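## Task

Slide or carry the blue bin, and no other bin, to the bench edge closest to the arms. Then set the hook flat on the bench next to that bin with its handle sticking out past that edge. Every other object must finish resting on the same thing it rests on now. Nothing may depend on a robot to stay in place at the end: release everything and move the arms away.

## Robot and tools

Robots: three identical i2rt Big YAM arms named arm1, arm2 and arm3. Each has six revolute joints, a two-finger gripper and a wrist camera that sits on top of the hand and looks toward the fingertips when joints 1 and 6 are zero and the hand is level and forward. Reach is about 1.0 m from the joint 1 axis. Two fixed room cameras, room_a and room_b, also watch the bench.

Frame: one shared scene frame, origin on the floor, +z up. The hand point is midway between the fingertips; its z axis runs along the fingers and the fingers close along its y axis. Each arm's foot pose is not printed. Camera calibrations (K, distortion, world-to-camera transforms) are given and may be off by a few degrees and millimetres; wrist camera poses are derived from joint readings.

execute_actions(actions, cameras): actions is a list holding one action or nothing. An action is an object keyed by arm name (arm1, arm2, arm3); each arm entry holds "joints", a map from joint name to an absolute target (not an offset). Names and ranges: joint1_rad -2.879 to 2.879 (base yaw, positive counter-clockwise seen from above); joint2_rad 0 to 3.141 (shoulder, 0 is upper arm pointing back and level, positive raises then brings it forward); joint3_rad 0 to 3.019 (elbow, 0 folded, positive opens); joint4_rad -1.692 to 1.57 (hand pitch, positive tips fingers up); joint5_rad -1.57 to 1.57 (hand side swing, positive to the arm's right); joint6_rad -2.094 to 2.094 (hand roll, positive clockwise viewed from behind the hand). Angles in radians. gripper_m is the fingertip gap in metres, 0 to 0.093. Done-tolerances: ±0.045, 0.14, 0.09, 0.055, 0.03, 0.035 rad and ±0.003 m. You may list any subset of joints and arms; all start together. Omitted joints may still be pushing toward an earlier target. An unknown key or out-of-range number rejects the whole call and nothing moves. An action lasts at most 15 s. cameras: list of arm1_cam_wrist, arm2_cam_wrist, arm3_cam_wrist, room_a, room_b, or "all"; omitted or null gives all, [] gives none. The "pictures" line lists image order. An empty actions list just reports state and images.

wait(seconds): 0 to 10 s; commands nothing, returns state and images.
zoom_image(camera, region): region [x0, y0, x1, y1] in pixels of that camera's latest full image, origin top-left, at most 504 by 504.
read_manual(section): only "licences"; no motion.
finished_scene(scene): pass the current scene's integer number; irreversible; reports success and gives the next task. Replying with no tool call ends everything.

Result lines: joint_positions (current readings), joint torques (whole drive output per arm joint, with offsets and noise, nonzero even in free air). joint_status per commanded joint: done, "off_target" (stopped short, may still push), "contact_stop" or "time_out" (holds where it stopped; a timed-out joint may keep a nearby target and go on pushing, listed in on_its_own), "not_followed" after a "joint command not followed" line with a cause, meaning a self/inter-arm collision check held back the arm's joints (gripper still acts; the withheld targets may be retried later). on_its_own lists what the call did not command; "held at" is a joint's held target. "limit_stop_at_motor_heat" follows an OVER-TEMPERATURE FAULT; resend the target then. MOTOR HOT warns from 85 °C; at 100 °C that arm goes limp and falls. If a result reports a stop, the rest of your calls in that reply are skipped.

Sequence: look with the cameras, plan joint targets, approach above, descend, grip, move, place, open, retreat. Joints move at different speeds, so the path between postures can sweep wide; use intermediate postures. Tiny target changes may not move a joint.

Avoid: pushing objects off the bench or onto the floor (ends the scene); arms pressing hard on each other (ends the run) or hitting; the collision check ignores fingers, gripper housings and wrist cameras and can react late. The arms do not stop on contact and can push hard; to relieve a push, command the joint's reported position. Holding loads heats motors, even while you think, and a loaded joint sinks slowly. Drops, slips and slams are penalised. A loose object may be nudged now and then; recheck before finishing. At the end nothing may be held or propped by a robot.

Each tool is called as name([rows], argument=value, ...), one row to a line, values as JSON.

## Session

execute_actions(actions=[])

Scene clock: 0.00 s.
Joint torques (N m, as the arm reports them, + toward a larger angle): no reading
arm1.joint_positions: joint1_rad=+0.120 joint2_rad=+0.466 joint3_rad=+1.507 joint4_rad=-1.401 joint5_rad=-0.037 joint6_rad=+0.535 gripper_m=+0.094
arm1.joint_status: not commanded
arm1.hand: x=-0.9825 y=+0.1314 z=+1.3085 quat_wxyz=(-0.248, +0.447, -0.693, -0.508) (m; scene frame)
arm2.joint_positions: joint1_rad=-0.156 joint2_rad=+0.375 joint3_rad=+1.636 joint4_rad=-1.142 joint5_rad=-0.108 joint6_rad=-0.350 gripper_m=+0.094
arm2.joint_status: not commanded
arm2.hand: x=+0.0022 y=+0.0502 z=+1.4690 quat_wxyz=(-0.654, +0.507, -0.425, -0.367) (m; scene frame)
arm3.joint_positions: joint1_rad=-0.545 joint2_rad=+0.428 joint3_rad=+1.492 joint4_rad=-1.373 joint5_rad=+0.101 joint6_rad=-0.232 gripper_m=+0.094
arm3.joint_status: not commanded
arm3.hand: x=+1.0267 y=+0.1122 z=+1.3294 quat_wxyz=(-0.544, +0.494, -0.636, -0.236) (m; scene frame)
pictures: arm1_cam_wrist, arm2_cam_wrist, arm3_cam_wrist, room_a, room_b
camera_calibration (this result's frames):
arm1_cam_wrist: T_world_to_cam=[[0.866372, -0.0785042, -0.493191, 1.51087], [-0.331103, -0.829605, -0.449585, 0.379805], [-0.373859, 0.552804, -0.744739, 0.662309], [0, 0, 0, 1]] pos_world=[-0.935612, 0.067571, 1.40915]
arm2_cam_wrist: T_world_to_cam=[[0.915731, -0.213335, 0.340477, -0.491676], [0.181255, -0.536933, -0.823923, 1.23849], [0.358585, 0.816205, -0.453018, 0.742695], [0, 0, 0, 1]] pos_world=[-0.0405581, -0.0460969, 1.52428]
arm3_cam_wrist: T_world_to_cam=[[0.886662, -0.395904, 0.238936, -1.18688], [-0.204201, -0.798825, -0.565845, 1.05845], [0.414889, 0.452922, -0.789132, 0.692645], [0, 0, 0, 1]] pos_world=[0.981127, 0.0619081, 1.42909]
Images, in order (width x height): arm1_cam_wrist 504x504, arm2_cam_wrist 504x504, arm3_cam_wrist 504x504, room_a 504x504, room_b 504x504.

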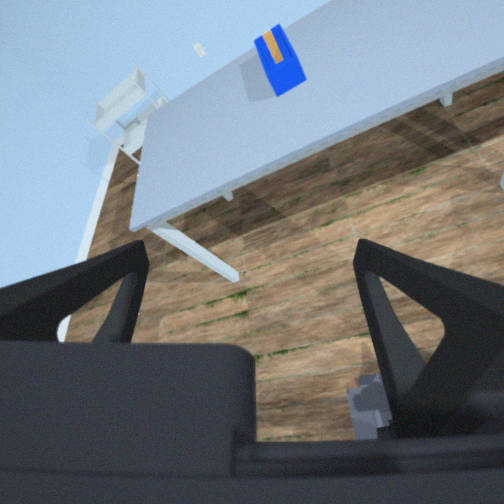

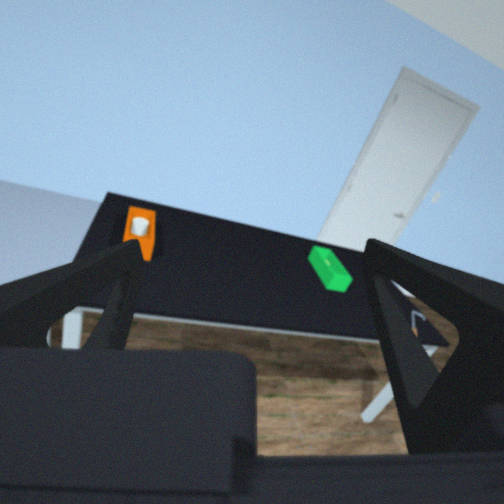

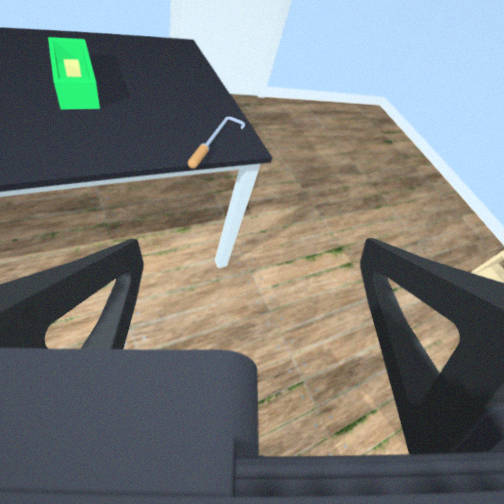

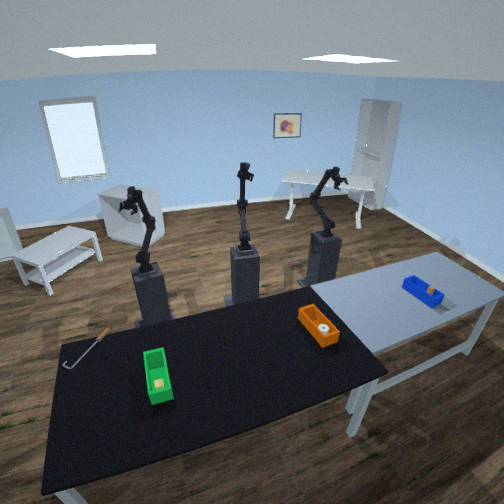

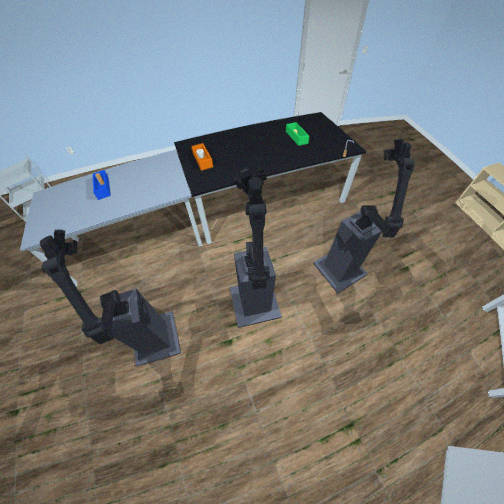

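execute_actions([
  {"arm3":{"joints":{"joint1_rad":-0.501,"joint2_rad":2.31,"joint3_rad":2.21,"joint4_rad":-0.555,"joint5_rad":0.278,"joint6_rad":0.295}}},
], cameras=["arm3_cam_wrist"])

Scene clock: 13.63 s.
Joint torques (N m, as the arm reports them, + toward a larger angle): arm1=[ 1.03  5.45  7.79  2.27  0.03 -0.07] | arm2=[0.68 7.5  5.05 1.59 0.12 0.08] | arm3=[  1.17 -26.65  14.66   2.19   0.18   0.12]
arm1.joint_positions: joint1_rad=+0.120 joint2_rad=+0.466 joint3_rad=+1.507 joint4_rad=-1.401 joint5_rad=-0.037 joint6_rad=+0.535 gripper_m=+0.094
arm1.joint_status: not commanded
arm1.hand: x=-0.9825 y=+0.1314 z=+1.3085 quat_wxyz=(-0.248, +0.447, -0.693, -0.508) (m; scene frame)
arm2.joint_positions: joint1_rad=-0.156 joint2_rad=+0.375 joint3_rad=+1.636 joint4_rad=-1.142 joint5_rad=-0.108 joint6_rad=-0.350 gripper_m=+0.094
arm2.joint_status: not commanded
arm2.hand: x=+0.0022 y=+0.0502 z=+1.4690 quat_wxyz=(-0.654, +0.507, -0.425, -0.367) (m; scene frame)
arm3.joint_positions: joint1_rad=-0.506 joint2_rad=+2.342 joint3_rad=+2.168 joint4_rad=-0.562 joint5_rad=+0.276 joint6_rad=+0.286 gripper_m=+0.094
arm3.joint_status: all done
arm3.hand: x=+1.3134 y=+0.8247 z=+0.8541 quat_wxyz=(-0.378, +0.352, -0.835, -0.188) (m; scene frame)
pictures: arm3_cam_wrist
camera_calibration (this result's frames):
arm3_cam_wrist: T_world_to_cam=[[0.732796, -0.678821, -0.0470305, -0.365783], [-0.669033, -0.706171, -0.23177, 1.666], [0.124119, 0.201305, -0.971633, 0.621246], [0, 0, 0, 1]] pos_world=[1.30555, 0.803121, 0.972549]
Images, in order (width x height): arm3_cam_wrist 504x504.

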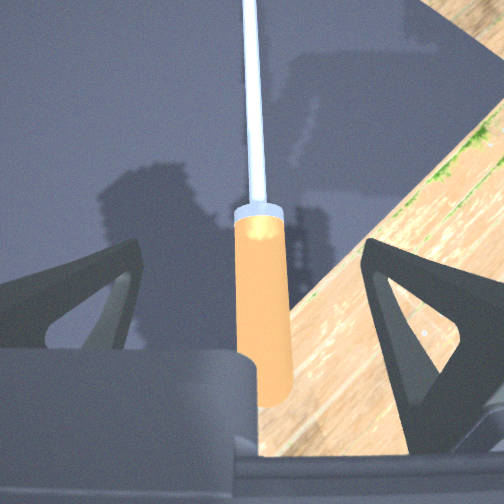

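execute_actions([
  {"arm3":{"joints":{"joint3_rad":2.035,"joint4_rad":-0.46,"joint5_rad":0.237,"joint6_rad":0.235}}},
], cameras=["arm3_cam_wrist"])

Scene clock: 18.93 s.
Joint torques (N m, as the arm reports them, + toward a larger angle): arm1=[ 1.05  5.42  7.79  2.27  0.03 -0.07] | arm2=[0.47 7.33 5.05 1.64 0.14 0.07] | arm3=[  0.94 -25.02  11.44   2.27   0.01   0.04]
arm1.joint_positions: joint1_rad=+0.120 joint2_rad=+0.466 joint3_rad=+1.507 joint4_rad=-1.401 joint5_rad=-0.037 joint6_rad=+0.535 gripper_m=+0.094
arm1.joint_status: not commanded
arm1.hand: x=-0.9825 y=+0.1314 z=+1.3085 quat_wxyz=(-0.248, +0.447, -0.693, -0.508) (m; scene frame)
arm2.joint_positions: joint1_rad=-0.156 joint2_rad=+0.375 joint3_rad=+1.636 joint4_rad=-1.142 joint5_rad=-0.108 joint6_rad=-0.350 gripper_m=+0.094
arm2.joint_status: not commanded
arm2.hand: x=+0.0022 y=+0.0502 z=+1.4690 quat_wxyz=(-0.654, +0.507, -0.425, -0.367) (m; scene frame)
arm3.joint_positions: joint1_rad=-0.506 joint2_rad=+2.327 joint3_rad=+2.025 joint4_rad=-0.478 joint5_rad=+0.240 joint6_rad=+0.244 gripper_m=+0.094
arm3.joint_status: all done
arm3.hand: x=+1.3001 y=+0.8078 z=+0.8020 quat_wxyz=(-0.358, +0.383, -0.833, -0.178) (m; scene frame)
pictures: arm3_cam_wrist
camera_calibration (this result's frames):
arm3_cam_wrist: T_world_to_cam=[[0.768445, -0.639516, -0.022602, -0.467648], [-0.631938, -0.752832, -0.184115, 1.58425], [0.100729, 0.155765, -0.982645, 0.651647], [0, 0, 0, 1]] pos_world=[1.29487, 0.792106, 0.921453]
Images, in order (width x height): arm3_cam_wrist 504x504.

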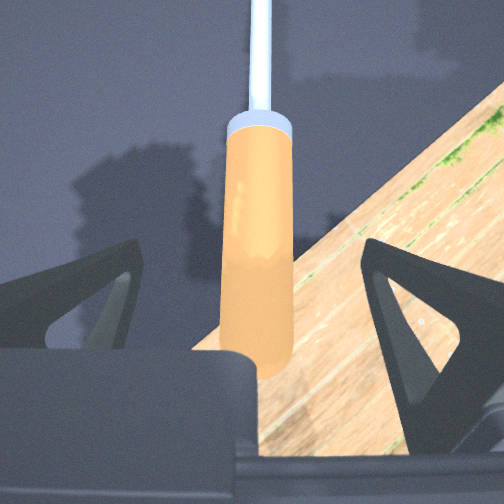

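execute_actions([
  {"arm3":{"joints":{"joint3_rad":1.985}}},
], cameras=["arm3_cam_wrist"])

Scene clock: 21.50 s.
Joint torques (N m, as the arm reports them, + toward a larger angle): arm1=[ 1.04  5.41  7.79  2.27  0.03 -0.07] | arm2=[0.61 7.4  5.05 1.59 0.13 0.06] | arm3=[  0.69 -25.96  10.51   2.48   0.01   0.03]
arm1.joint_positions: joint1_rad=+0.120 joint2_rad=+0.466 joint3_rad=+1.507 joint4_rad=-1.401 joint5_rad=-0.037 joint6_rad=+0.535 gripper_m=+0.094
arm1.joint_status: not commanded
arm1.hand: x=-0.9825 y=+0.1314 z=+1.3085 quat_wxyz=(-0.248, +0.447, -0.693, -0.508) (m; scene frame)
arm2.joint_positions: joint1_rad=-0.156 joint2_rad=+0.375 joint3_rad=+1.636 joint4_rad=-1.142 joint5_rad=-0.108 joint6_rad=-0.350 gripper_m=+0.094
arm2.joint_status: not commanded
arm2.hand: x=+0.0022 y=+0.0502 z=+1.4690 quat_wxyz=(-0.654, +0.507, -0.425, -0.367) (m; scene frame)
arm3.joint_positions: joint1_rad=-0.506 joint2_rad=+2.327 joint3_rad=+1.985 joint4_rad=-0.474 joint5_rad=+0.240 joint6_rad=+0.244 gripper_m=+0.094
arm3.joint_status: all done
arm3.hand: x=+1.2960 y=+0.7977 z=+0.7813 quat_wxyz=(-0.346, +0.388, -0.838, -0.167) (m; scene frame)
pictures: arm3_cam_wrist
camera_calibration (this result's frames):
arm3_cam_wrist: T_world_to_cam=[[0.768669, -0.639552, -0.0110316, -0.480716], [-0.633564, -0.758873, -0.150694, 1.55109], [0.0880047, 0.122823, -0.988519, 0.680717], [0, 0, 0, 1]] pos_world=[1.29232, 0.786034, 0.901339]
Images, in order (width x height): arm3_cam_wrist 504x504.

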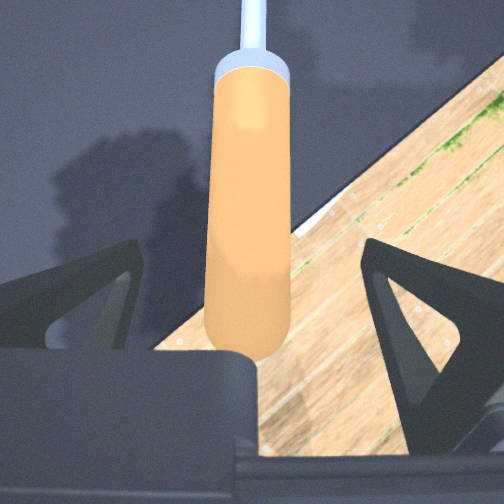

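execute_actions([
  {"arm3":{"joints":{"gripper_m":0.0}},"arm2":{"joints":{"joint1_rad":-0.918,"joint2_rad":2.03,"joint3_rad":0.60,"joint4_rad":1.55,"joint5_rad":0,"joint6_rad":0}},"arm1":{"joints":{"joint1_rad":-0.827,"joint2_rad":1.65,"joint3_rad":1.79,"joint4_rad":-1.677,"joint5_rad":0,"joint6_rad":-1.93}}},
], cameras=[])

execute_actions([
  {"arm3":{"joints":{"joint2_rad":1.9,"joint4_rad":-1.3}}},
], cameras=["arm3_cam_wrist","room_a"])

Scene clock: 30.27 s.
Joint torques (N m, as the arm reports them, + toward a larger angle): arm1=[  1.39 -15.13  11.11  -0.35  -0.03  -0.1 ] | arm2=[  1.23 -14.66   2.69   2.16   0.13   0.12] | arm3=[  1.1  -25.72  10.44   2.37   0.06   0.02]
arm1.joint_positions: joint1_rad=-0.833 joint2_rad=+1.670 joint3_rad=+1.759 joint4_rad=-1.668 joint5_rad=+0.000 joint6_rad=-1.922 gripper_m=+0.094
arm1.joint_status: all done
arm1.hand: x=-0.5766 y=+0.3181 z=+0.9941 quat_wxyz=(+0.006, +0.966, -0.257, +0.002) (m; scene frame)
arm2.joint_positions: joint1_rad=-0.924 joint2_rad=+2.016 joint3_rad=+0.605 joint4_rad=+1.533 joint5_rad=+0.000 joint6_rad=-0.009 gripper_m=+0.094
arm2.joint_status: all done
arm2.hand: x=+0.4870 y=+0.2648 z=+0.8414 quat_wxyz=(-0.727, +0.167, -0.640, -0.187) (m; scene frame)
arm3.joint_positions: joint1_rad=-0.506 joint2_rad=+2.327 joint3_rad=+1.985 joint4_rad=-0.474 joint5_rad=+0.239 joint6_rad=+0.243 gripper_m=+0.030
arm3.joint_status: gripper_m off_target (ended at +0.030, target +0.000)
arm3.hand: x=+1.2959 y=+0.7978 z=+0.7813 quat_wxyz=(-0.346, +0.389, -0.838, -0.167) (m; scene frame)
pictures: none
No camera images: the call's "cameras" was empty. Leave "cameras" out to get every camera's image.

Scene clock: 31.87 s.
Joint torques (N m, as the arm reports them, + toward a larger angle): arm1=[  1.37 -15.14  11.1   -0.35  -0.03  -0.11] | arm2=[  1.02 -14.82   2.78   2.12   0.11   0.13] | arm3=[  1.37 -21.55  12.9    1.04   0.35   0.08]
arm1.joint_positions: joint1_rad=-0.833 joint2_rad=+1.670 joint3_rad=+1.759 joint4_rad=-1.668 joint5_rad=+0.000 joint6_rad=-1.923 gripper_m=+0.094
arm1.joint_status: not commanded
arm1.hand: x=-0.5766 y=+0.3181 z=+0.9941 quat_wxyz=(+0.006, +0.966, -0.257, +0.002) (m; scene frame)
arm2.joint_positions: joint1_rad=-0.924 joint2_rad=+2.016 joint3_rad=+0.605 joint4_rad=+1.533 joint5_rad=+0.000 joint6_rad=-0.009 gripper_m=+0.094
arm2.joint_status: not commanded
arm2.hand: x=+0.4870 y=+0.2648 z=+0.8414 quat_wxyz=(-0.727, +0.167, -0.640, -0.187) (m; scene frame)
arm3.joint_positions: joint1_rad=-0.506 joint2_rad=+1.931 joint3_rad=+1.957 joint4_rad=-1.304 joint5_rad=+0.230 joint6_rad=+0.238 gripper_m=+0.030
arm3.joint_status: all done
arm3.hand: x=+1.2309 y=+0.6221 z=+0.9640 quat_wxyz=(-0.182, +0.444, -0.877, -0.018) (m; scene frame)
pictures: arm3_cam_wrist, room_a
camera_calibration (this result's frames):
arm3_cam_wrist: T_world_to_cam=[[0.788354, -0.601423, 0.129572, -0.724441], [-0.610494, -0.738688, 0.285721, 0.942522], [-0.0761254, -0.304352, -0.949513, 1.31872], [0, 0, 0, 1]] pos_world=[1.24691, 0.66189, 1.07671]
Images, in order (width x height): arm3_cam_wrist 504x504, room_a 504x504.

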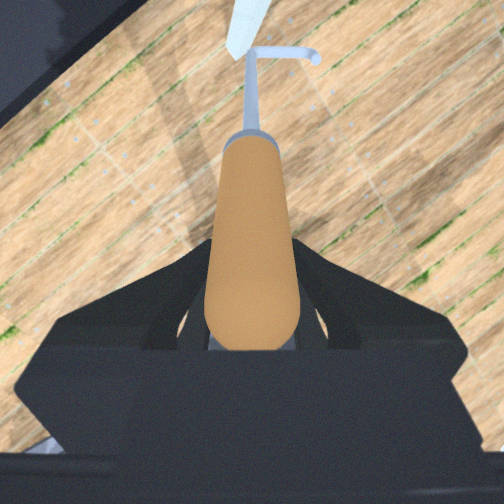

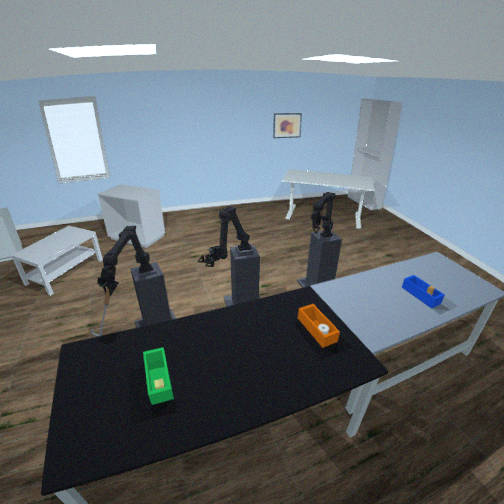

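execute_actions([
  {"arm3":{"joints":{"joint2_rad":1.645,"joint3_rad":1.45,"joint4_rad":-1.327,"joint5_rad":0,"joint6_rad":0}}},
], cameras=[])

execute_actions([
  {"arm3":{"joints":{"joint1_rad":0.733}}},
], cameras=[])

execute_actions([
  {"arm3":{"joints":{"joint6_rad":1.937}}},
], cameras=["arm3_cam_wrist","arm2_cam_wrist","room_b"])

Scene clock: 38.37 s.
Joint torques (N m, as the arm reports them, + toward a larger angle): arm1=[  1.33 -15.16  11.11  -0.35  -0.03  -0.11] | arm2=[  1.18 -14.99   2.73   2.1    0.11   0.11] | arm3=[  0.37 -16.09  11.83   0.45   0.02   0.  ]
arm1.joint_positions: joint1_rad=-0.833 joint2_rad=+1.670 joint3_rad=+1.759 joint4_rad=-1.668 joint5_rad=+0.000 joint6_rad=-1.923 gripper_m=+0.094
arm1.joint_status: not commanded
arm1.hand: x=-0.5766 y=+0.3181 z=+0.9941 quat_wxyz=(+0.006, +0.966, -0.257, +0.002) (m; scene frame)
arm2.joint_positions: joint1_rad=-0.924 joint2_rad=+2.016 joint3_rad=+0.605 joint4_rad=+1.533 joint5_rad=+0.000 joint6_rad=-0.009 gripper_m=+0.094
arm2.joint_status: not commanded
arm2.hand: x=+0.4870 y=+0.2648 z=+0.8414 quat_wxyz=(-0.727, +0.167, -0.640, -0.187) (m; scene frame)
arm3.joint_positions: joint1_rad=-0.504 joint2_rad=+1.667 joint3_rad=+1.421 joint4_rad=-1.332 joint5_rad=+0.000 joint6_rad=+0.008 gripper_m=+0.030
arm3.joint_status: all done
arm3.hand: x=+1.1311 y=+0.4726 z=+0.8860 quat_wxyz=(+0.003, +0.567, -0.823, -0.005) (m; scene frame)
pictures: none
No camera images: the call's "cameras" was empty. Leave "cameras" out to get every camera's image.

Scene clock: 40.13 s.
Joint torques (N m, as the arm reports them, + toward a larger angle): arm1=[  1.34 -15.12  11.1   -0.34  -0.03  -0.11] | arm2=[  1.28 -14.8    2.72   2.15   0.12   0.12] | arm3=[ -0.37 -16.09  12.37   0.2    0.18   0.04]
arm1.joint_positions: joint1_rad=-0.833 joint2_rad=+1.670 joint3_rad=+1.759 joint4_rad=-1.668 joint5_rad=+0.000 joint6_rad=-1.923 gripper_m=+0.094
arm1.joint_status: not commanded
arm1.hand: x=-0.5766 y=+0.3181 z=+0.9941 quat_wxyz=(+0.006, +0.966, -0.257, +0.002) (m; scene frame)
arm2.joint_positions: joint1_rad=-0.924 joint2_rad=+2.016 joint3_rad=+0.605 joint4_rad=+1.533 joint5_rad=+0.000 joint6_rad=-0.009 gripper_m=+0.094
arm2.joint_status: not commanded
arm2.hand: x=+0.4870 y=+0.2648 z=+0.8414 quat_wxyz=(-0.727, +0.167, -0.640, -0.187) (m; scene frame)
arm3.joint_positions: joint1_rad=+0.739 joint2_rad=+1.667 joint3_rad=+1.421 joint4_rad=-1.325 joint5_rad=-0.004 joint6_rad=+0.003 gripper_m=+0.030
arm3.joint_status: all done
arm3.hand: x=+0.5736 y=+0.3225 z=+0.8889 quat_wxyz=(-0.002, +0.942, -0.337, -0.006) (m; scene frame)
pictures: none
No camera images: the call's "cameras" was empty. Leave "cameras" out to get every camera's image.

Scene clock: 42.47 s.
Joint torques (N m, as the arm reports them, + toward a larger angle): arm1=[  1.38 -15.17  11.1   -0.34  -0.03  -0.11] | arm2=[  1.27 -14.84   2.67   2.13   0.12   0.13] | arm3=[ -0.25 -15.94  11.98   0.25   0.18   0.15]
arm1.joint_positions: joint1_rad=-0.833 joint2_rad=+1.670 joint3_rad=+1.759 joint4_rad=-1.668 joint5_rad=+0.000 joint6_rad=-1.923 gripper_m=+0.094
arm1.joint_status: not commanded
arm1.hand: x=-0.5766 y=+0.3181 z=+0.9941 quat_wxyz=(+0.006, +0.966, -0.257, +0.002) (m; scene frame)
arm2.joint_positions: joint1_rad=-0.924 joint2_rad=+2.016 joint3_rad=+0.605 joint4_rad=+1.533 joint5_rad=+0.000 joint6_rad=-0.009 gripper_m=+0.094
arm2.joint_status: not commanded
arm2.hand: x=+0.4870 y=+0.2648 z=+0.8414 quat_wxyz=(-0.727, +0.167, -0.640, -0.187) (m; scene frame)
arm3.joint_positions: joint1_rad=+0.739 joint2_rad=+1.667 joint3_rad=+1.421 joint4_rad=-1.325 joint5_rad=-0.004 joint6_rad=+1.928 gripper_m=+0.030
arm3.joint_status: all done
arm3.hand: x=+0.5736 y=+0.3225 z=+0.8889 quat_wxyz=(+0.004, +0.262, -0.965, -0.005) (m; scene frame)
pictures: arm2_cam_wrist, arm3_cam_wrist, room_b
camera_calibration (this result's frames):
arm2_cam_wrist: T_world_to_cam=[[0.488941, -0.872276, -0.00848089, -0.00016339], [-0.428399, -0.231641, -0.873394, 1.00645], [0.759876, 0.430671, -0.48694, 0.0445334], [0, 0, 0, 1]] pos_world=[0.3974, 0.213812, 0.900707]
arm3_cam_wrist: T_world_to_cam=[[0.507997, -0.861219, -0.0155315, -0.0031402], [-0.685355, -0.415053, 0.598347, 0.00202707], [-0.521754, -0.293314, -0.801086, 1.22639], [0, 0, 0, 1]] pos_world=[0.64286, 0.357855, 0.981185]
Images, in order (width x height): arm2_cam_wrist 504x504, arm3_cam_wrist 504x504, room_b 504x504.

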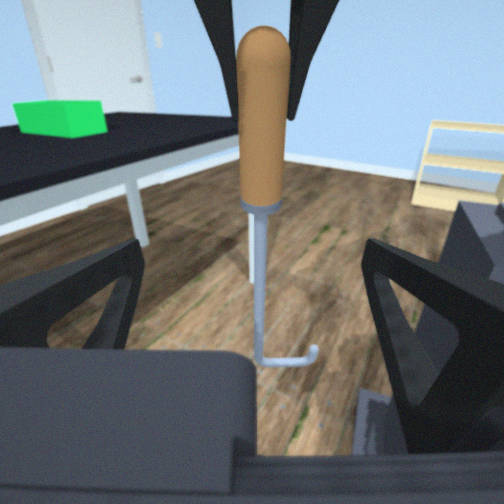

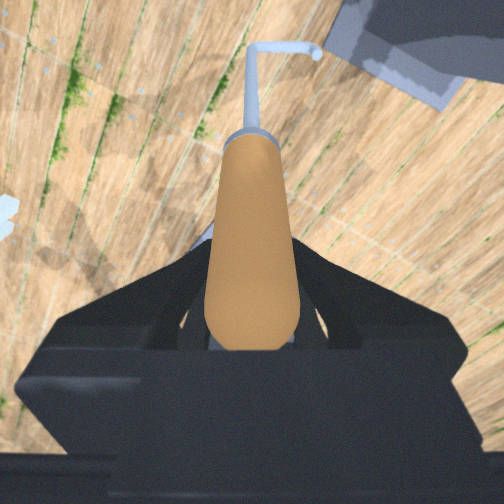

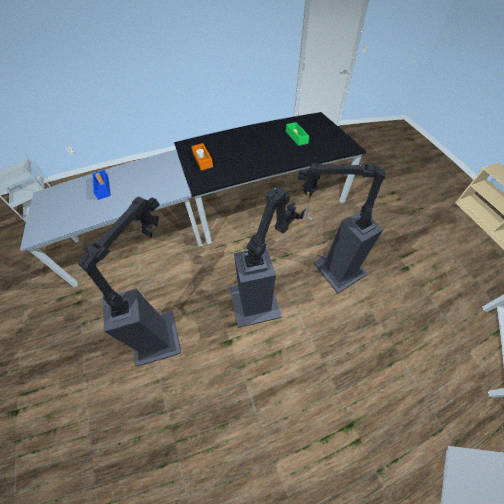

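execute_actions([
  {"arm3":{"joints":{"joint4_rad":-1.21,"joint5_rad":-0.27}}},
], cameras=["arm3_cam_wrist","arm2_cam_wrist"])

Scene clock: 47.33 s.
Joint torques (N m, as the arm reports them, + toward a larger angle): arm1=[  1.36 -15.13  11.11  -0.35  -0.03  -0.11] | arm2=[  1.18 -14.77   2.71   2.14   0.12   0.12] | arm3=[  0.06 -16.64  12.22   1.02  -0.31   0.13]
arm1.joint_positions: joint1_rad=-0.833 joint2_rad=+1.670 joint3_rad=+1.759 joint4_rad=-1.668 joint5_rad=+0.000 joint6_rad=-1.923 gripper_m=+0.094
arm1.joint_status: not commanded
arm1.hand: x=-0.5766 y=+0.3181 z=+0.9941 quat_wxyz=(+0.006, +0.966, -0.257, +0.002) (m; scene frame)
arm2.joint_positions: joint1_rad=-0.924 joint2_rad=+2.016 joint3_rad=+0.605 joint4_rad=+1.533 joint5_rad=+0.000 joint6_rad=-0.009 gripper_m=+0.094
arm2.joint_status: not commanded
arm2.hand: x=+0.4870 y=+0.2648 z=+0.8414 quat_wxyz=(-0.727, +0.167, -0.640, -0.187) (m; scene frame)
arm3.joint_positions: joint1_rad=+0.737 joint2_rad=+1.667 joint3_rad=+1.421 joint4_rad=-1.221 joint5_rad=-0.262 joint6_rad=+1.929 gripper_m=+0.030
arm3.joint_status: all done
arm3.hand: x=+0.5274 y=+0.3054 z=+0.8963 quat_wxyz=(+0.139, +0.265, -0.954, +0.027) (m; scene frame)
pictures: arm2_cam_wrist, arm3_cam_wrist
camera_calibration (this result's frames):
arm2_cam_wrist: T_world_to_cam=[[0.488941, -0.872276, -0.00848089, -0.00016339], [-0.428399, -0.231641, -0.873394, 1.00645], [0.759876, 0.430671, -0.48694, 0.0445334], [0, 0, 0, 1]] pos_world=[0.3974, 0.213812, 0.900707]
arm3_cam_wrist: T_world_to_cam=[[0.514765, -0.856967, -0.0249991, 0.00936507], [-0.509482, -0.329228, 0.795008, -0.336418], [-0.689526, -0.396505, -0.606084, 1.14832], [0, 0, 0, 1]] pos_world=[0.615576, 0.352582, 0.963667]
Images, in order (width x height): arm2_cam_wrist 504x504, arm3_cam_wrist 504x504.

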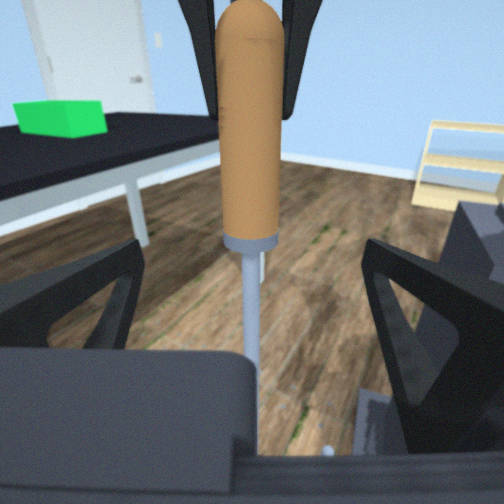

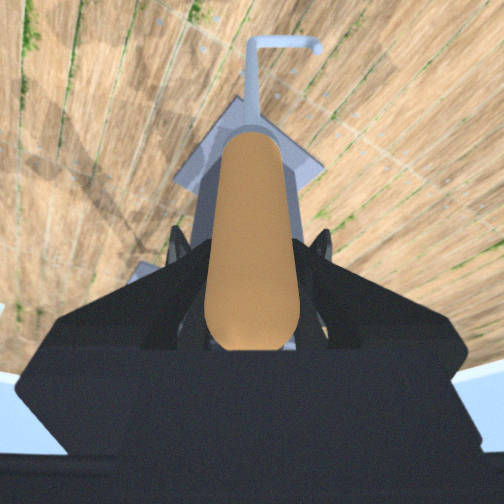

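execute_actions([
  {"arm2":{"joints":{"joint3_rad":0.77,"joint4_rad":1.41}}},
], cameras=["arm3_cam_wrist","arm2_cam_wrist"])

Scene clock: 52.03 s.
Joint torques (N m, as the arm reports them, + toward a larger angle): arm1=[  1.32 -15.1   11.11  -0.34  -0.03  -0.11] | arm2=[  1.27 -16.57   5.31   1.05   0.13   0.12] | arm3=[ -0.22 -16.1   12.13   0.91  -0.3    0.13]
arm1.joint_positions: joint1_rad=-0.833 joint2_rad=+1.670 joint3_rad=+1.759 joint4_rad=-1.668 joint5_rad=+0.000 joint6_rad=-1.923 gripper_m=+0.094
arm1.joint_status: not commanded
arm1.hand: x=-0.5766 y=+0.3181 z=+0.9941 quat_wxyz=(+0.006, +0.966, -0.257, +0.002) (m; scene frame)
arm2.joint_positions: joint1_rad=-0.924 joint2_rad=+2.016 joint3_rad=+0.757 joint4_rad=+1.421 joint5_rad=+0.000 joint6_rad=-0.009 gripper_m=+0.094
arm2.joint_status: all done
arm2.hand: x=+0.5349 y=+0.2913 z=+0.8648 quat_wxyz=(-0.739, +0.163, -0.625, -0.190) (m; scene frame)
arm3.joint_positions: joint1_rad=+0.737 joint2_rad=+1.667 joint3_rad=+1.421 joint4_rad=-1.221 joint5_rad=-0.262 joint6_rad=+1.929 gripper_m=+0.030
arm3.joint_status: not commanded
arm3.hand: x=+0.5274 y=+0.3054 z=+0.8963 quat_wxyz=(+0.139, +0.265, -0.954, +0.027) (m; scene frame)
pictures: arm2_cam_wrist, arm3_cam_wrist
camera_calibration (this result's frames):
arm2_cam_wrist: T_world_to_cam=[[0.489068, -0.872206, -0.00833444, -0.000489096], [-0.397827, -0.214548, -0.892022, 1.04831], [0.776238, 0.439575, -0.451916, -0.0334921], [0, 0, 0, 1]] pos_world=[0.443284, 0.239209, 0.919978]
arm3_cam_wrist: T_world_to_cam=[[0.514765, -0.856967, -0.0249991, 0.00936507], [-0.509482, -0.329228, 0.795008, -0.336418], [-0.689526, -0.396505, -0.606084, 1.14832], [0, 0, 0, 1]] pos_world=[0.615576, 0.352582, 0.963667]
Images, in order (width x height): arm2_cam_wrist 504x504, arm3_cam_wrist 504x504.

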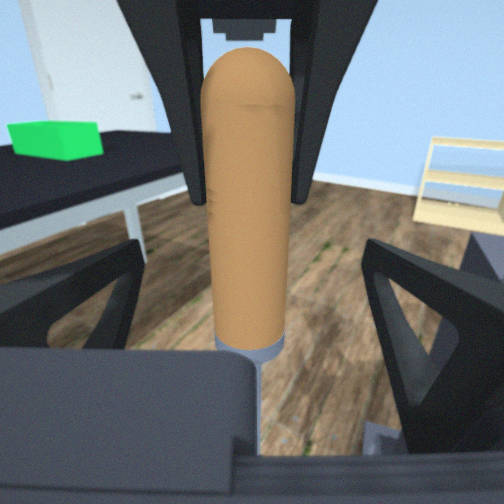

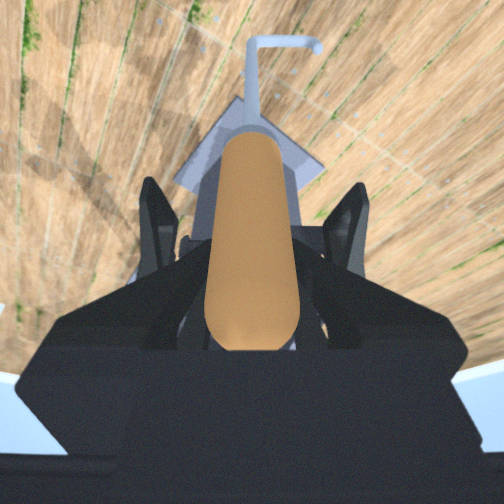

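execute_actions([
  {"arm2":{"joints":{"joint4_rad":1.36,"gripper_m":0.05}}},
], cameras=["arm3_cam_wrist","arm2_cam_wrist"])

Scene clock: 55.37 s.
Joint torques (N m, as the arm reports them, + toward a larger angle): arm1=[  1.33 -15.13  11.1   -0.35  -0.03  -0.11] | arm2=[  1.28 -16.47   5.32   1.12   0.12   0.12] | arm3=[  0.16 -16.75  12.18   0.93  -0.3    0.15]
arm1.joint_positions: joint1_rad=-0.833 joint2_rad=+1.670 joint3_rad=+1.759 joint4_rad=-1.668 joint5_rad=+0.000 joint6_rad=-1.923 gripper_m=+0.094
arm1.joint_status: not commanded
arm1.hand: x=-0.5766 y=+0.3181 z=+0.9941 quat_wxyz=(+0.006, +0.966, -0.257, +0.002) (m; scene frame)
arm2.joint_positions: joint1_rad=-0.924 joint2_rad=+2.016 joint3_rad=+0.757 joint4_rad=+1.371 joint5_rad=+0.000 joint6_rad=-0.009 gripper_m=+0.050
arm2.joint_status: all done
arm2.hand: x=+0.5364 y=+0.2922 z=+0.8525 quat_wxyz=(-0.723, +0.168, -0.643, -0.186) (m; scene frame)
arm3.joint_positions: joint1_rad=+0.737 joint2_rad=+1.667 joint3_rad=+1.421 joint4_rad=-1.221 joint5_rad=-0.262 joint6_rad=+1.929 gripper_m=+0.030
arm3.joint_status: not commanded
arm3.hand: x=+0.5274 y=+0.3054 z=+0.8963 quat_wxyz=(+0.139, +0.265, -0.954, +0.027) (m; scene frame)
pictures: arm2_cam_wrist, arm3_cam_wrist
camera_calibration (this result's frames):
arm2_cam_wrist: T_world_to_cam=[[0.488943, -0.87227, -0.00889823, 0.0000270844], [-0.436666, -0.235913, -0.868141, 1.04488], [0.755154, 0.428357, -0.496238, 0.0117948], [0, 0, 0, 1]] pos_world=[0.447342, 0.241471, 0.912953]
arm3_cam_wrist: T_world_to_cam=[[0.514765, -0.856967, -0.0249991, 0.00936507], [-0.509482, -0.329228, 0.795008, -0.336418], [-0.689526, -0.396505, -0.606084, 1.14832], [0, 0, 0, 1]] pos_world=[0.615576, 0.352582, 0.963667]
Images, in order (width x height): arm2_cam_wrist 504x504, arm3_cam_wrist 504x504.

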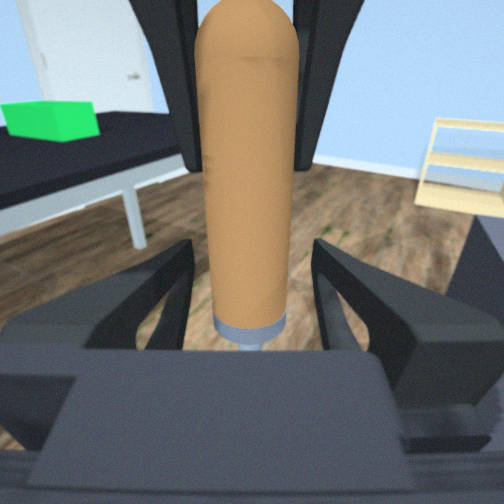

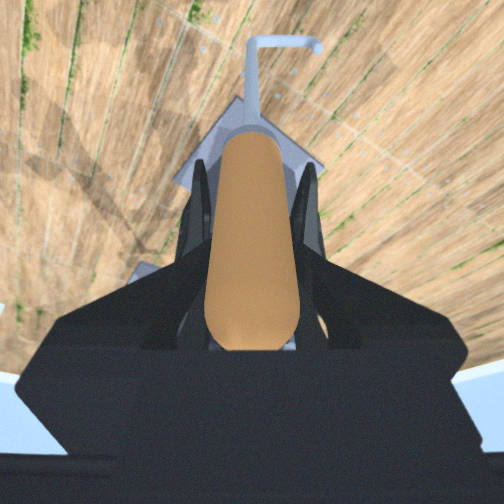

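execute_actions([
  {"arm2":{"joints":{"gripper_m":0.0}}},
], cameras=[])

execute_actions([
  {"arm3":{"joints":{"gripper_m":0.07}}},
], cameras=[])

execute_actions([
  {"arm3":{"joints":{"joint2_rad":1.3}}},
], cameras=["arm2_cam_wrist"])

execute_actions([
  {"arm3":{"joints":{"joint1_rad":0.0,"joint2_rad":0.7}}, "arm2":{"joints":{"joint1_rad":1.199,"joint2_rad":2.06,"joint3_rad":0.99,"joint4_rad":1.26}}},
], cameras=["arm2_cam_wrist","arm1_cam_wrist"])

Scene clock: 64.63 s.
Joint torques (N m, as the arm reports them, + toward a larger angle): arm1=[  1.33 -15.14  11.1   -0.36  -0.04  -0.11] | arm2=[  1.16 -16.69   5.34   1.22   0.2    0.12] | arm3=[ -0.49 -16.16  12.24   1.09  -0.28   0.16]
arm1.joint_positions: joint1_rad=-0.833 joint2_rad=+1.670 joint3_rad=+1.759 joint4_rad=-1.668 joint5_rad=+0.000 joint6_rad=-1.923 gripper_m=+0.094
arm1.joint_status: not commanded
arm1.hand: x=-0.5766 y=+0.3181 z=+0.9941 quat_wxyz=(+0.006, +0.966, -0.257, +0.002) (m; scene frame)
arm2.joint_positions: joint1_rad=-0.922 joint2_rad=+2.016 joint3_rad=+0.757 joint4_rad=+1.370 joint5_rad=-0.002 joint6_rad=-0.009 gripper_m=+0.030
arm2.joint_status: gripper_m off_target (ended at +0.030, target +0.000)
arm2.hand: x=+0.5356 y=+0.2936 z=+0.8524 quat_wxyz=(-0.723, +0.169, -0.643, -0.187) (m; scene frame)
arm3.joint_positions: joint1_rad=+0.736 joint2_rad=+1.667 joint3_rad=+1.421 joint4_rad=-1.220 joint5_rad=-0.263 joint6_rad=+1.930 gripper_m=+0.030
arm3.joint_status: not commanded
arm3.hand: x=+0.5273 y=+0.3054 z=+0.8964 quat_wxyz=(+0.139, +0.264, -0.954, +0.028) (m; scene frame)
pictures: none
No camera images: the call's "cameras" was empty. Leave "cameras" out to get every camera's image.

Scene clock: 65.33 s.
Joint torques (N m, as the arm reports them, + toward a larger angle): arm1=[  1.33 -15.12  11.1   -0.34  -0.03  -0.11] | arm2=[  1.13 -17.85   5.2    1.89   0.2    0.09] | arm3=[  0.23 -16.63  12.36   1.06  -0.18   0.13]
arm1.joint_positions: joint1_rad=-0.833 joint2_rad=+1.670 joint3_rad=+1.759 joint4_rad=-1.668 joint5_rad=+0.000 joint6_rad=-1.923 gripper_m=+0.094
arm1.joint_status: not commanded
arm1.hand: x=-0.5766 y=+0.3181 z=+0.9941 quat_wxyz=(+0.006, +0.966, -0.257, +0.002) (m; scene frame)
arm2.joint_positions: joint1_rad=-0.922 joint2_rad=+2.031 joint3_rad=+0.757 joint4_rad=+1.349 joint5_rad=-0.002 joint6_rad=-0.007 gripper_m=+0.030
arm2.joint_status: not commanded
arm2.hand: x=+0.5357 y=+0.2937 z=+0.8385 quat_wxyz=(-0.711, +0.172, -0.656, -0.185) (m; scene frame)
arm3.joint_positions: joint1_rad=+0.736 joint2_rad=+1.665 joint3_rad=+1.421 joint4_rad=-1.220 joint5_rad=-0.267 joint6_rad=+1.930 gripper_m=+0.070
arm3.joint_status: all done
arm3.hand: x=+0.5270 y=+0.3050 z=+0.8973 quat_wxyz=(+0.141, +0.265, -0.954, +0.028) (m; scene frame)
pictures: none
No camera images: the call's "cameras" was empty. Leave "cameras" out to get every camera's image.

Scene clock: 66.67 s.
Joint torques (N m, as the arm reports them, + toward a larger angle): arm1=[  1.37 -15.09  11.09  -0.36  -0.03  -0.11] | arm2=[  1.07 -18.07   5.13   1.93   0.19   0.1 ] | arm3=[ 0.16 -8.88 13.22  1.9  -0.17  0.07]
arm1.joint_positions: joint1_rad=-0.833 joint2_rad=+1.670 joint3_rad=+1.759 joint4_rad=-1.668 joint5_rad=+0.000 joint6_rad=-1.923 gripper_m=+0.094
arm1.joint_status: not commanded
arm1.hand: x=-0.5766 y=+0.3181 z=+0.9941 quat_wxyz=(+0.006, +0.966, -0.257, +0.002) (m; scene frame)
arm2.joint_positions: joint1_rad=-0.922 joint2_rad=+2.031 joint3_rad=+0.757 joint4_rad=+1.349 joint5_rad=-0.002 joint6_rad=-0.006 gripper_m=+0.030
arm2.joint_status: not commanded
arm2.hand: x=+0.5357 y=+0.2937 z=+0.8385 quat_wxyz=(-0.711, +0.172, -0.656, -0.185) (m; scene frame)
arm3.joint_positions: joint1_rad=+0.736 joint2_rad=+1.295 joint3_rad=+1.421 joint4_rad=-1.220 joint5_rad=-0.267 joint6_rad=+1.930 gripper_m=+0.070
arm3.joint_status: all done
arm3.hand: x=+0.5657 y=+0.2724 z=+1.0745 quat_wxyz=(+0.244, +0.281, -0.920, -0.121) (m; scene frame)
pictures: arm2_cam_wrist
camera_calibration (this result's frames):
arm2_cam_wrist: T_world_to_cam=[[0.492606, -0.870182, -0.0111195, 0.000808559], [-0.463867, -0.251739, -0.849385, 1.03622], [0.73632, 0.42357, -0.527656, 0.0425741], [0, 0, 0, 1]] pos_world=[0.448923, 0.243528, 0.902625]
Images, in order (width x height): arm2_cam_wrist 504x504.

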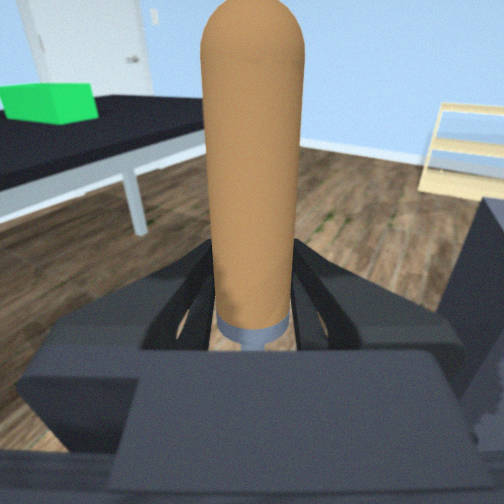

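Scene clock: 69.03 s.
Joint torques (N m, as the arm reports them, + toward a larger angle): arm1=[  1.38 -15.14  11.09  -0.34  -0.03  -0.11] | arm2=[  0.27 -22.08   6.5    2.12   0.21   0.02] | arm3=[-0.29 -0.21 10.86  2.41 -0.09  0.07]
arm1.joint_positions: joint1_rad=-0.833 joint2_rad=+1.670 joint3_rad=+1.759 joint4_rad=-1.668 joint5_rad=+0.000 joint6_rad=-1.923 gripper_m=+0.094
arm1.joint_status: not commanded
arm1.hand: x=-0.5766 y=+0.3181 z=+0.9941 quat_wxyz=(+0.006, +0.966, -0.257, +0.002) (m; scene frame)
arm2.joint_positions: joint1_rad=+1.201 joint2_rad=+2.080 joint3_rad=+0.976 joint4_rad=+1.244 joint5_rad=-0.002 joint6_rad=+0.001 gripper_m=+0.030
arm2.joint_status: all done
arm2.hand: x=-0.5898 y=+0.3296 z=+0.8654 quat_wxyz=(-0.191, +0.635, -0.162, -0.731) (m; scene frame)
arm3.joint_positions: joint1_rad=+0.004 joint2_rad=+0.699 joint3_rad=+1.429 joint4_rad=-1.220 joint5_rad=-0.268 joint6_rad=+1.930 gripper_m=+0.070
arm3.joint_status: all done
arm3.hand: x=+0.8760 y=+0.2662 z=+1.2920 quat_wxyz=(+0.243, -0.020, -0.849, -0.469) (m; scene frame)
pictures: arm1_cam_wrist, arm2_cam_wrist
camera_calibration (this result's frames):
arm1_cam_wrist: T_world_to_cam=[[0.504377, 0.863261, -0.0196118, 0.0396595], [0.711679, -0.402736, 0.575601, -0.0259708], [0.488995, -0.304277, -0.817495, 1.31918], [0, 0, 0, 1]] pos_world=[-0.646596, 0.356702, 1.09415]
arm2_cam_wrist: T_world_to_cam=[[0.481654, 0.876334, -0.00691072, 0.00103522], [0.412483, -0.233653, -0.880491, 1.08392], [-0.773219, 0.421241, -0.474013, -0.0657744], [0, 0, 0, 1]] pos_world=[-0.498454, 0.280061, 0.92321]
Images, in order (width x height): arm1_cam_wrist 504x504, arm2_cam_wrist 504x504.

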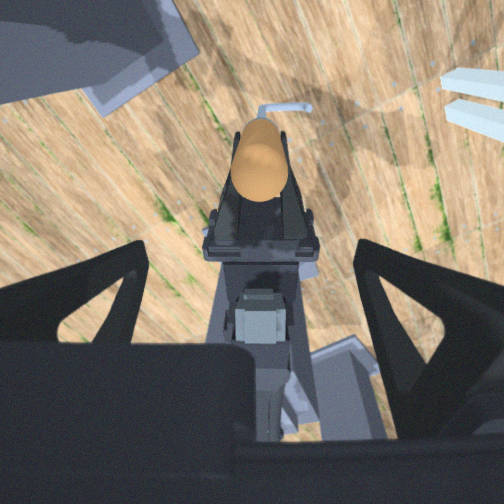

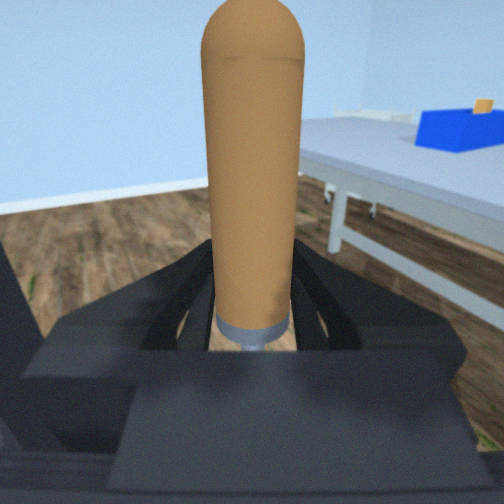

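execute_actions([
  {"arm2":{"joints":{"joint4_rad":1.41}},"arm1":{"joints":{"joint1_rad":-0.82,"joint3_rad":1.66,"joint4_rad":-1.54}}},
], cameras=["arm2_cam_wrist","arm1_cam_wrist"])

Scene clock: 74.80 s.
Joint torques (N m, as the arm reports them, + toward a larger angle): arm1=[  1.5  -14.28   9.53   0.65  -0.03  -0.1 ] | arm2=[  0.25 -22.3    6.34   2.87   0.21   0.02] | arm3=[ 0.08  0.21 10.6   2.66 -0.13  0.07]
arm1.joint_positions: joint1_rad=-0.828 joint2_rad=+1.660 joint3_rad=+1.650 joint4_rad=-1.551 joint5_rad=+0.000 joint6_rad=-1.923 gripper_m=+0.094
arm1.joint_status: all done
arm1.hand: x=-0.5763 y=+0.3211 z=+0.9572 quat_wxyz=(-0.001, +0.967, -0.255, +0.007) (m; scene frame)
arm2.joint_positions: joint1_rad=+1.201 joint2_rad=+2.080 joint3_rad=+0.976 joint4_rad=+1.368 joint5_rad=-0.002 joint6_rad=+0.001 gripper_m=+0.030
arm2.joint_status: all done
arm2.hand: x=-0.5846 y=+0.3265 z=+0.8953 quat_wxyz=(-0.201, +0.588, -0.150, -0.769) (m; scene frame)
arm3.joint_positions: joint1_rad=+0.004 joint2_rad=+0.699 joint3_rad=+1.429 joint4_rad=-1.220 joint5_rad=-0.268 joint6_rad=+1.930 gripper_m=+0.070
arm3.joint_status: not commanded
arm3.hand: x=+0.8760 y=+0.2662 z=+1.2920 quat_wxyz=(+0.243, -0.020, -0.849, -0.469) (m; scene frame)
pictures: arm1_cam_wrist, arm2_cam_wrist
camera_calibration (this result's frames):
arm1_cam_wrist: T_world_to_cam=[[0.500098, 0.865963, -0.00313212, 0.0170864], [0.706024, -0.405632, 0.580511, -0.0106624], [0.501431, -0.292524, -0.814246, 1.29004], [0, 0, 0, 1]] pos_world=[-0.647883, 0.358246, 1.05665]
arm2_cam_wrist: T_world_to_cam=[[0.480266, 0.877103, -0.00594542, -0.000452343], [0.314106, -0.178313, -0.932492, 1.07834], [-0.818952, 0.445977, -0.361141, -0.182033], [0, 0, 0, 1]] pos_world=[-0.487572, 0.273861, 0.939801]
Images, in order (width x height): arm1_cam_wrist 504x504, arm2_cam_wrist 504x504.

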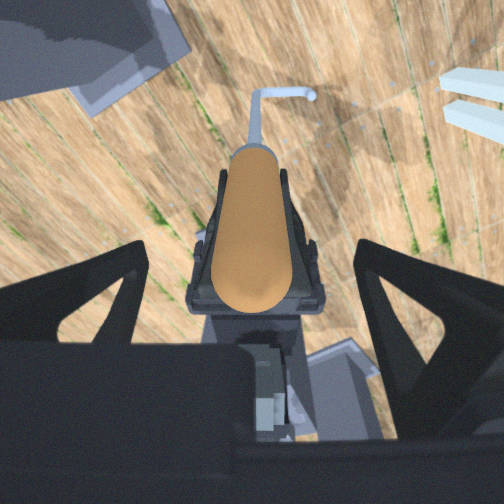

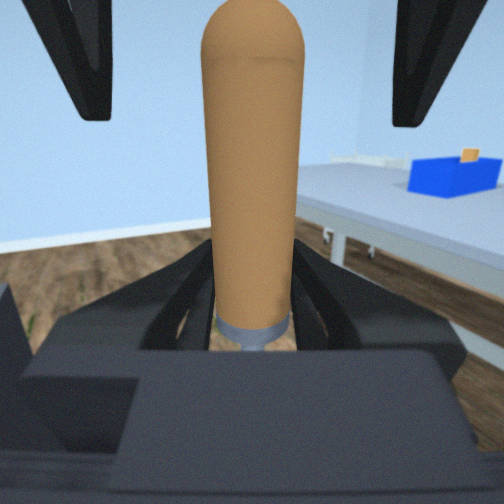

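Centered. Lower about 2.3 cm.

execute_actions([
  {"arm1":{"joints":{"joint3_rad":1.595,"joint4_rad":-1.48,"gripper_m":0.06}}},
], cameras=["arm2_cam_wrist","arm1_cam_wrist"])

Scene clock: 78.40 s.
Joint torques (N m, as the arm reports them, + toward a larger angle): arm1=[  1.49 -14.72   9.37   0.64  -0.04  -0.1 ] | arm2=[  0.18 -22.09   6.4    2.92   0.22   0.02] | arm3=[ 0.31  0.4  10.68  2.5  -0.08  0.09]
arm1.joint_positions: joint1_rad=-0.828 joint2_rad=+1.659 joint3_rad=+1.586 joint4_rad=-1.491 joint5_rad=+0.000 joint6_rad=-1.923 gripper_m=+0.060
arm1.joint_status: all done
arm1.hand: x=-0.5777 y=+0.3196 z=+0.9332 quat_wxyz=(+0.000, +0.967, -0.254, +0.006) (m; scene frame)
arm2.joint_positions: joint1_rad=+1.201 joint2_rad=+2.080 joint3_rad=+0.976 joint4_rad=+1.368 joint5_rad=-0.002 joint6_rad=+0.001 gripper_m=+0.030
arm2.joint_status: not commanded
arm2.hand: x=-0.5846 y=+0.3265 z=+0.8953 quat_wxyz=(-0.201, +0.588, -0.150, -0.769) (m; scene frame)
arm3.joint_positions: joint1_rad=+0.004 joint2_rad=+0.699 joint3_rad=+1.429 joint4_rad=-1.220 joint5_rad=-0.268 joint6_rad=+1.930 gripper_m=+0.070
arm3.joint_status: not commanded
arm3.hand: x=+0.8760 y=+0.2662 z=+1.2920 quat_wxyz=(+0.243, -0.020, -0.849, -0.469) (m; scene frame)
pictures: arm1_cam_wrist, arm2_cam_wrist
camera_calibration (this result's frames):
arm1_cam_wrist: T_world_to_cam=[[0.499782, 0.86613, -0.0060101, 0.0214569], [0.707516, -0.404235, 0.579668, 0.00482782], [0.499639, -0.29396, -0.81483, 1.27078], [0, 0, 0, 1]] pos_world=[-0.649071, 0.356926, 1.0328]
arm2_cam_wrist: T_world_to_cam=[[0.480266, 0.877103, -0.00594542, -0.000452343], [0.314106, -0.178313, -0.932492, 1.07834], [-0.818952, 0.445977, -0.361141, -0.182033], [0, 0, 0, 1]] pos_world=[-0.487572, 0.273861, 0.939801]
Images, in order (width x height): arm1_cam_wrist 504x504, arm2_cam_wrist 504x504.

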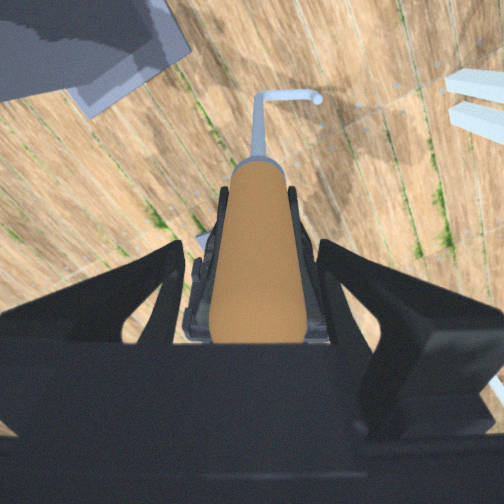

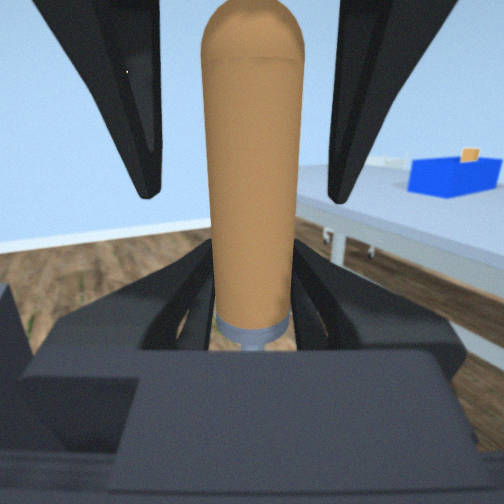

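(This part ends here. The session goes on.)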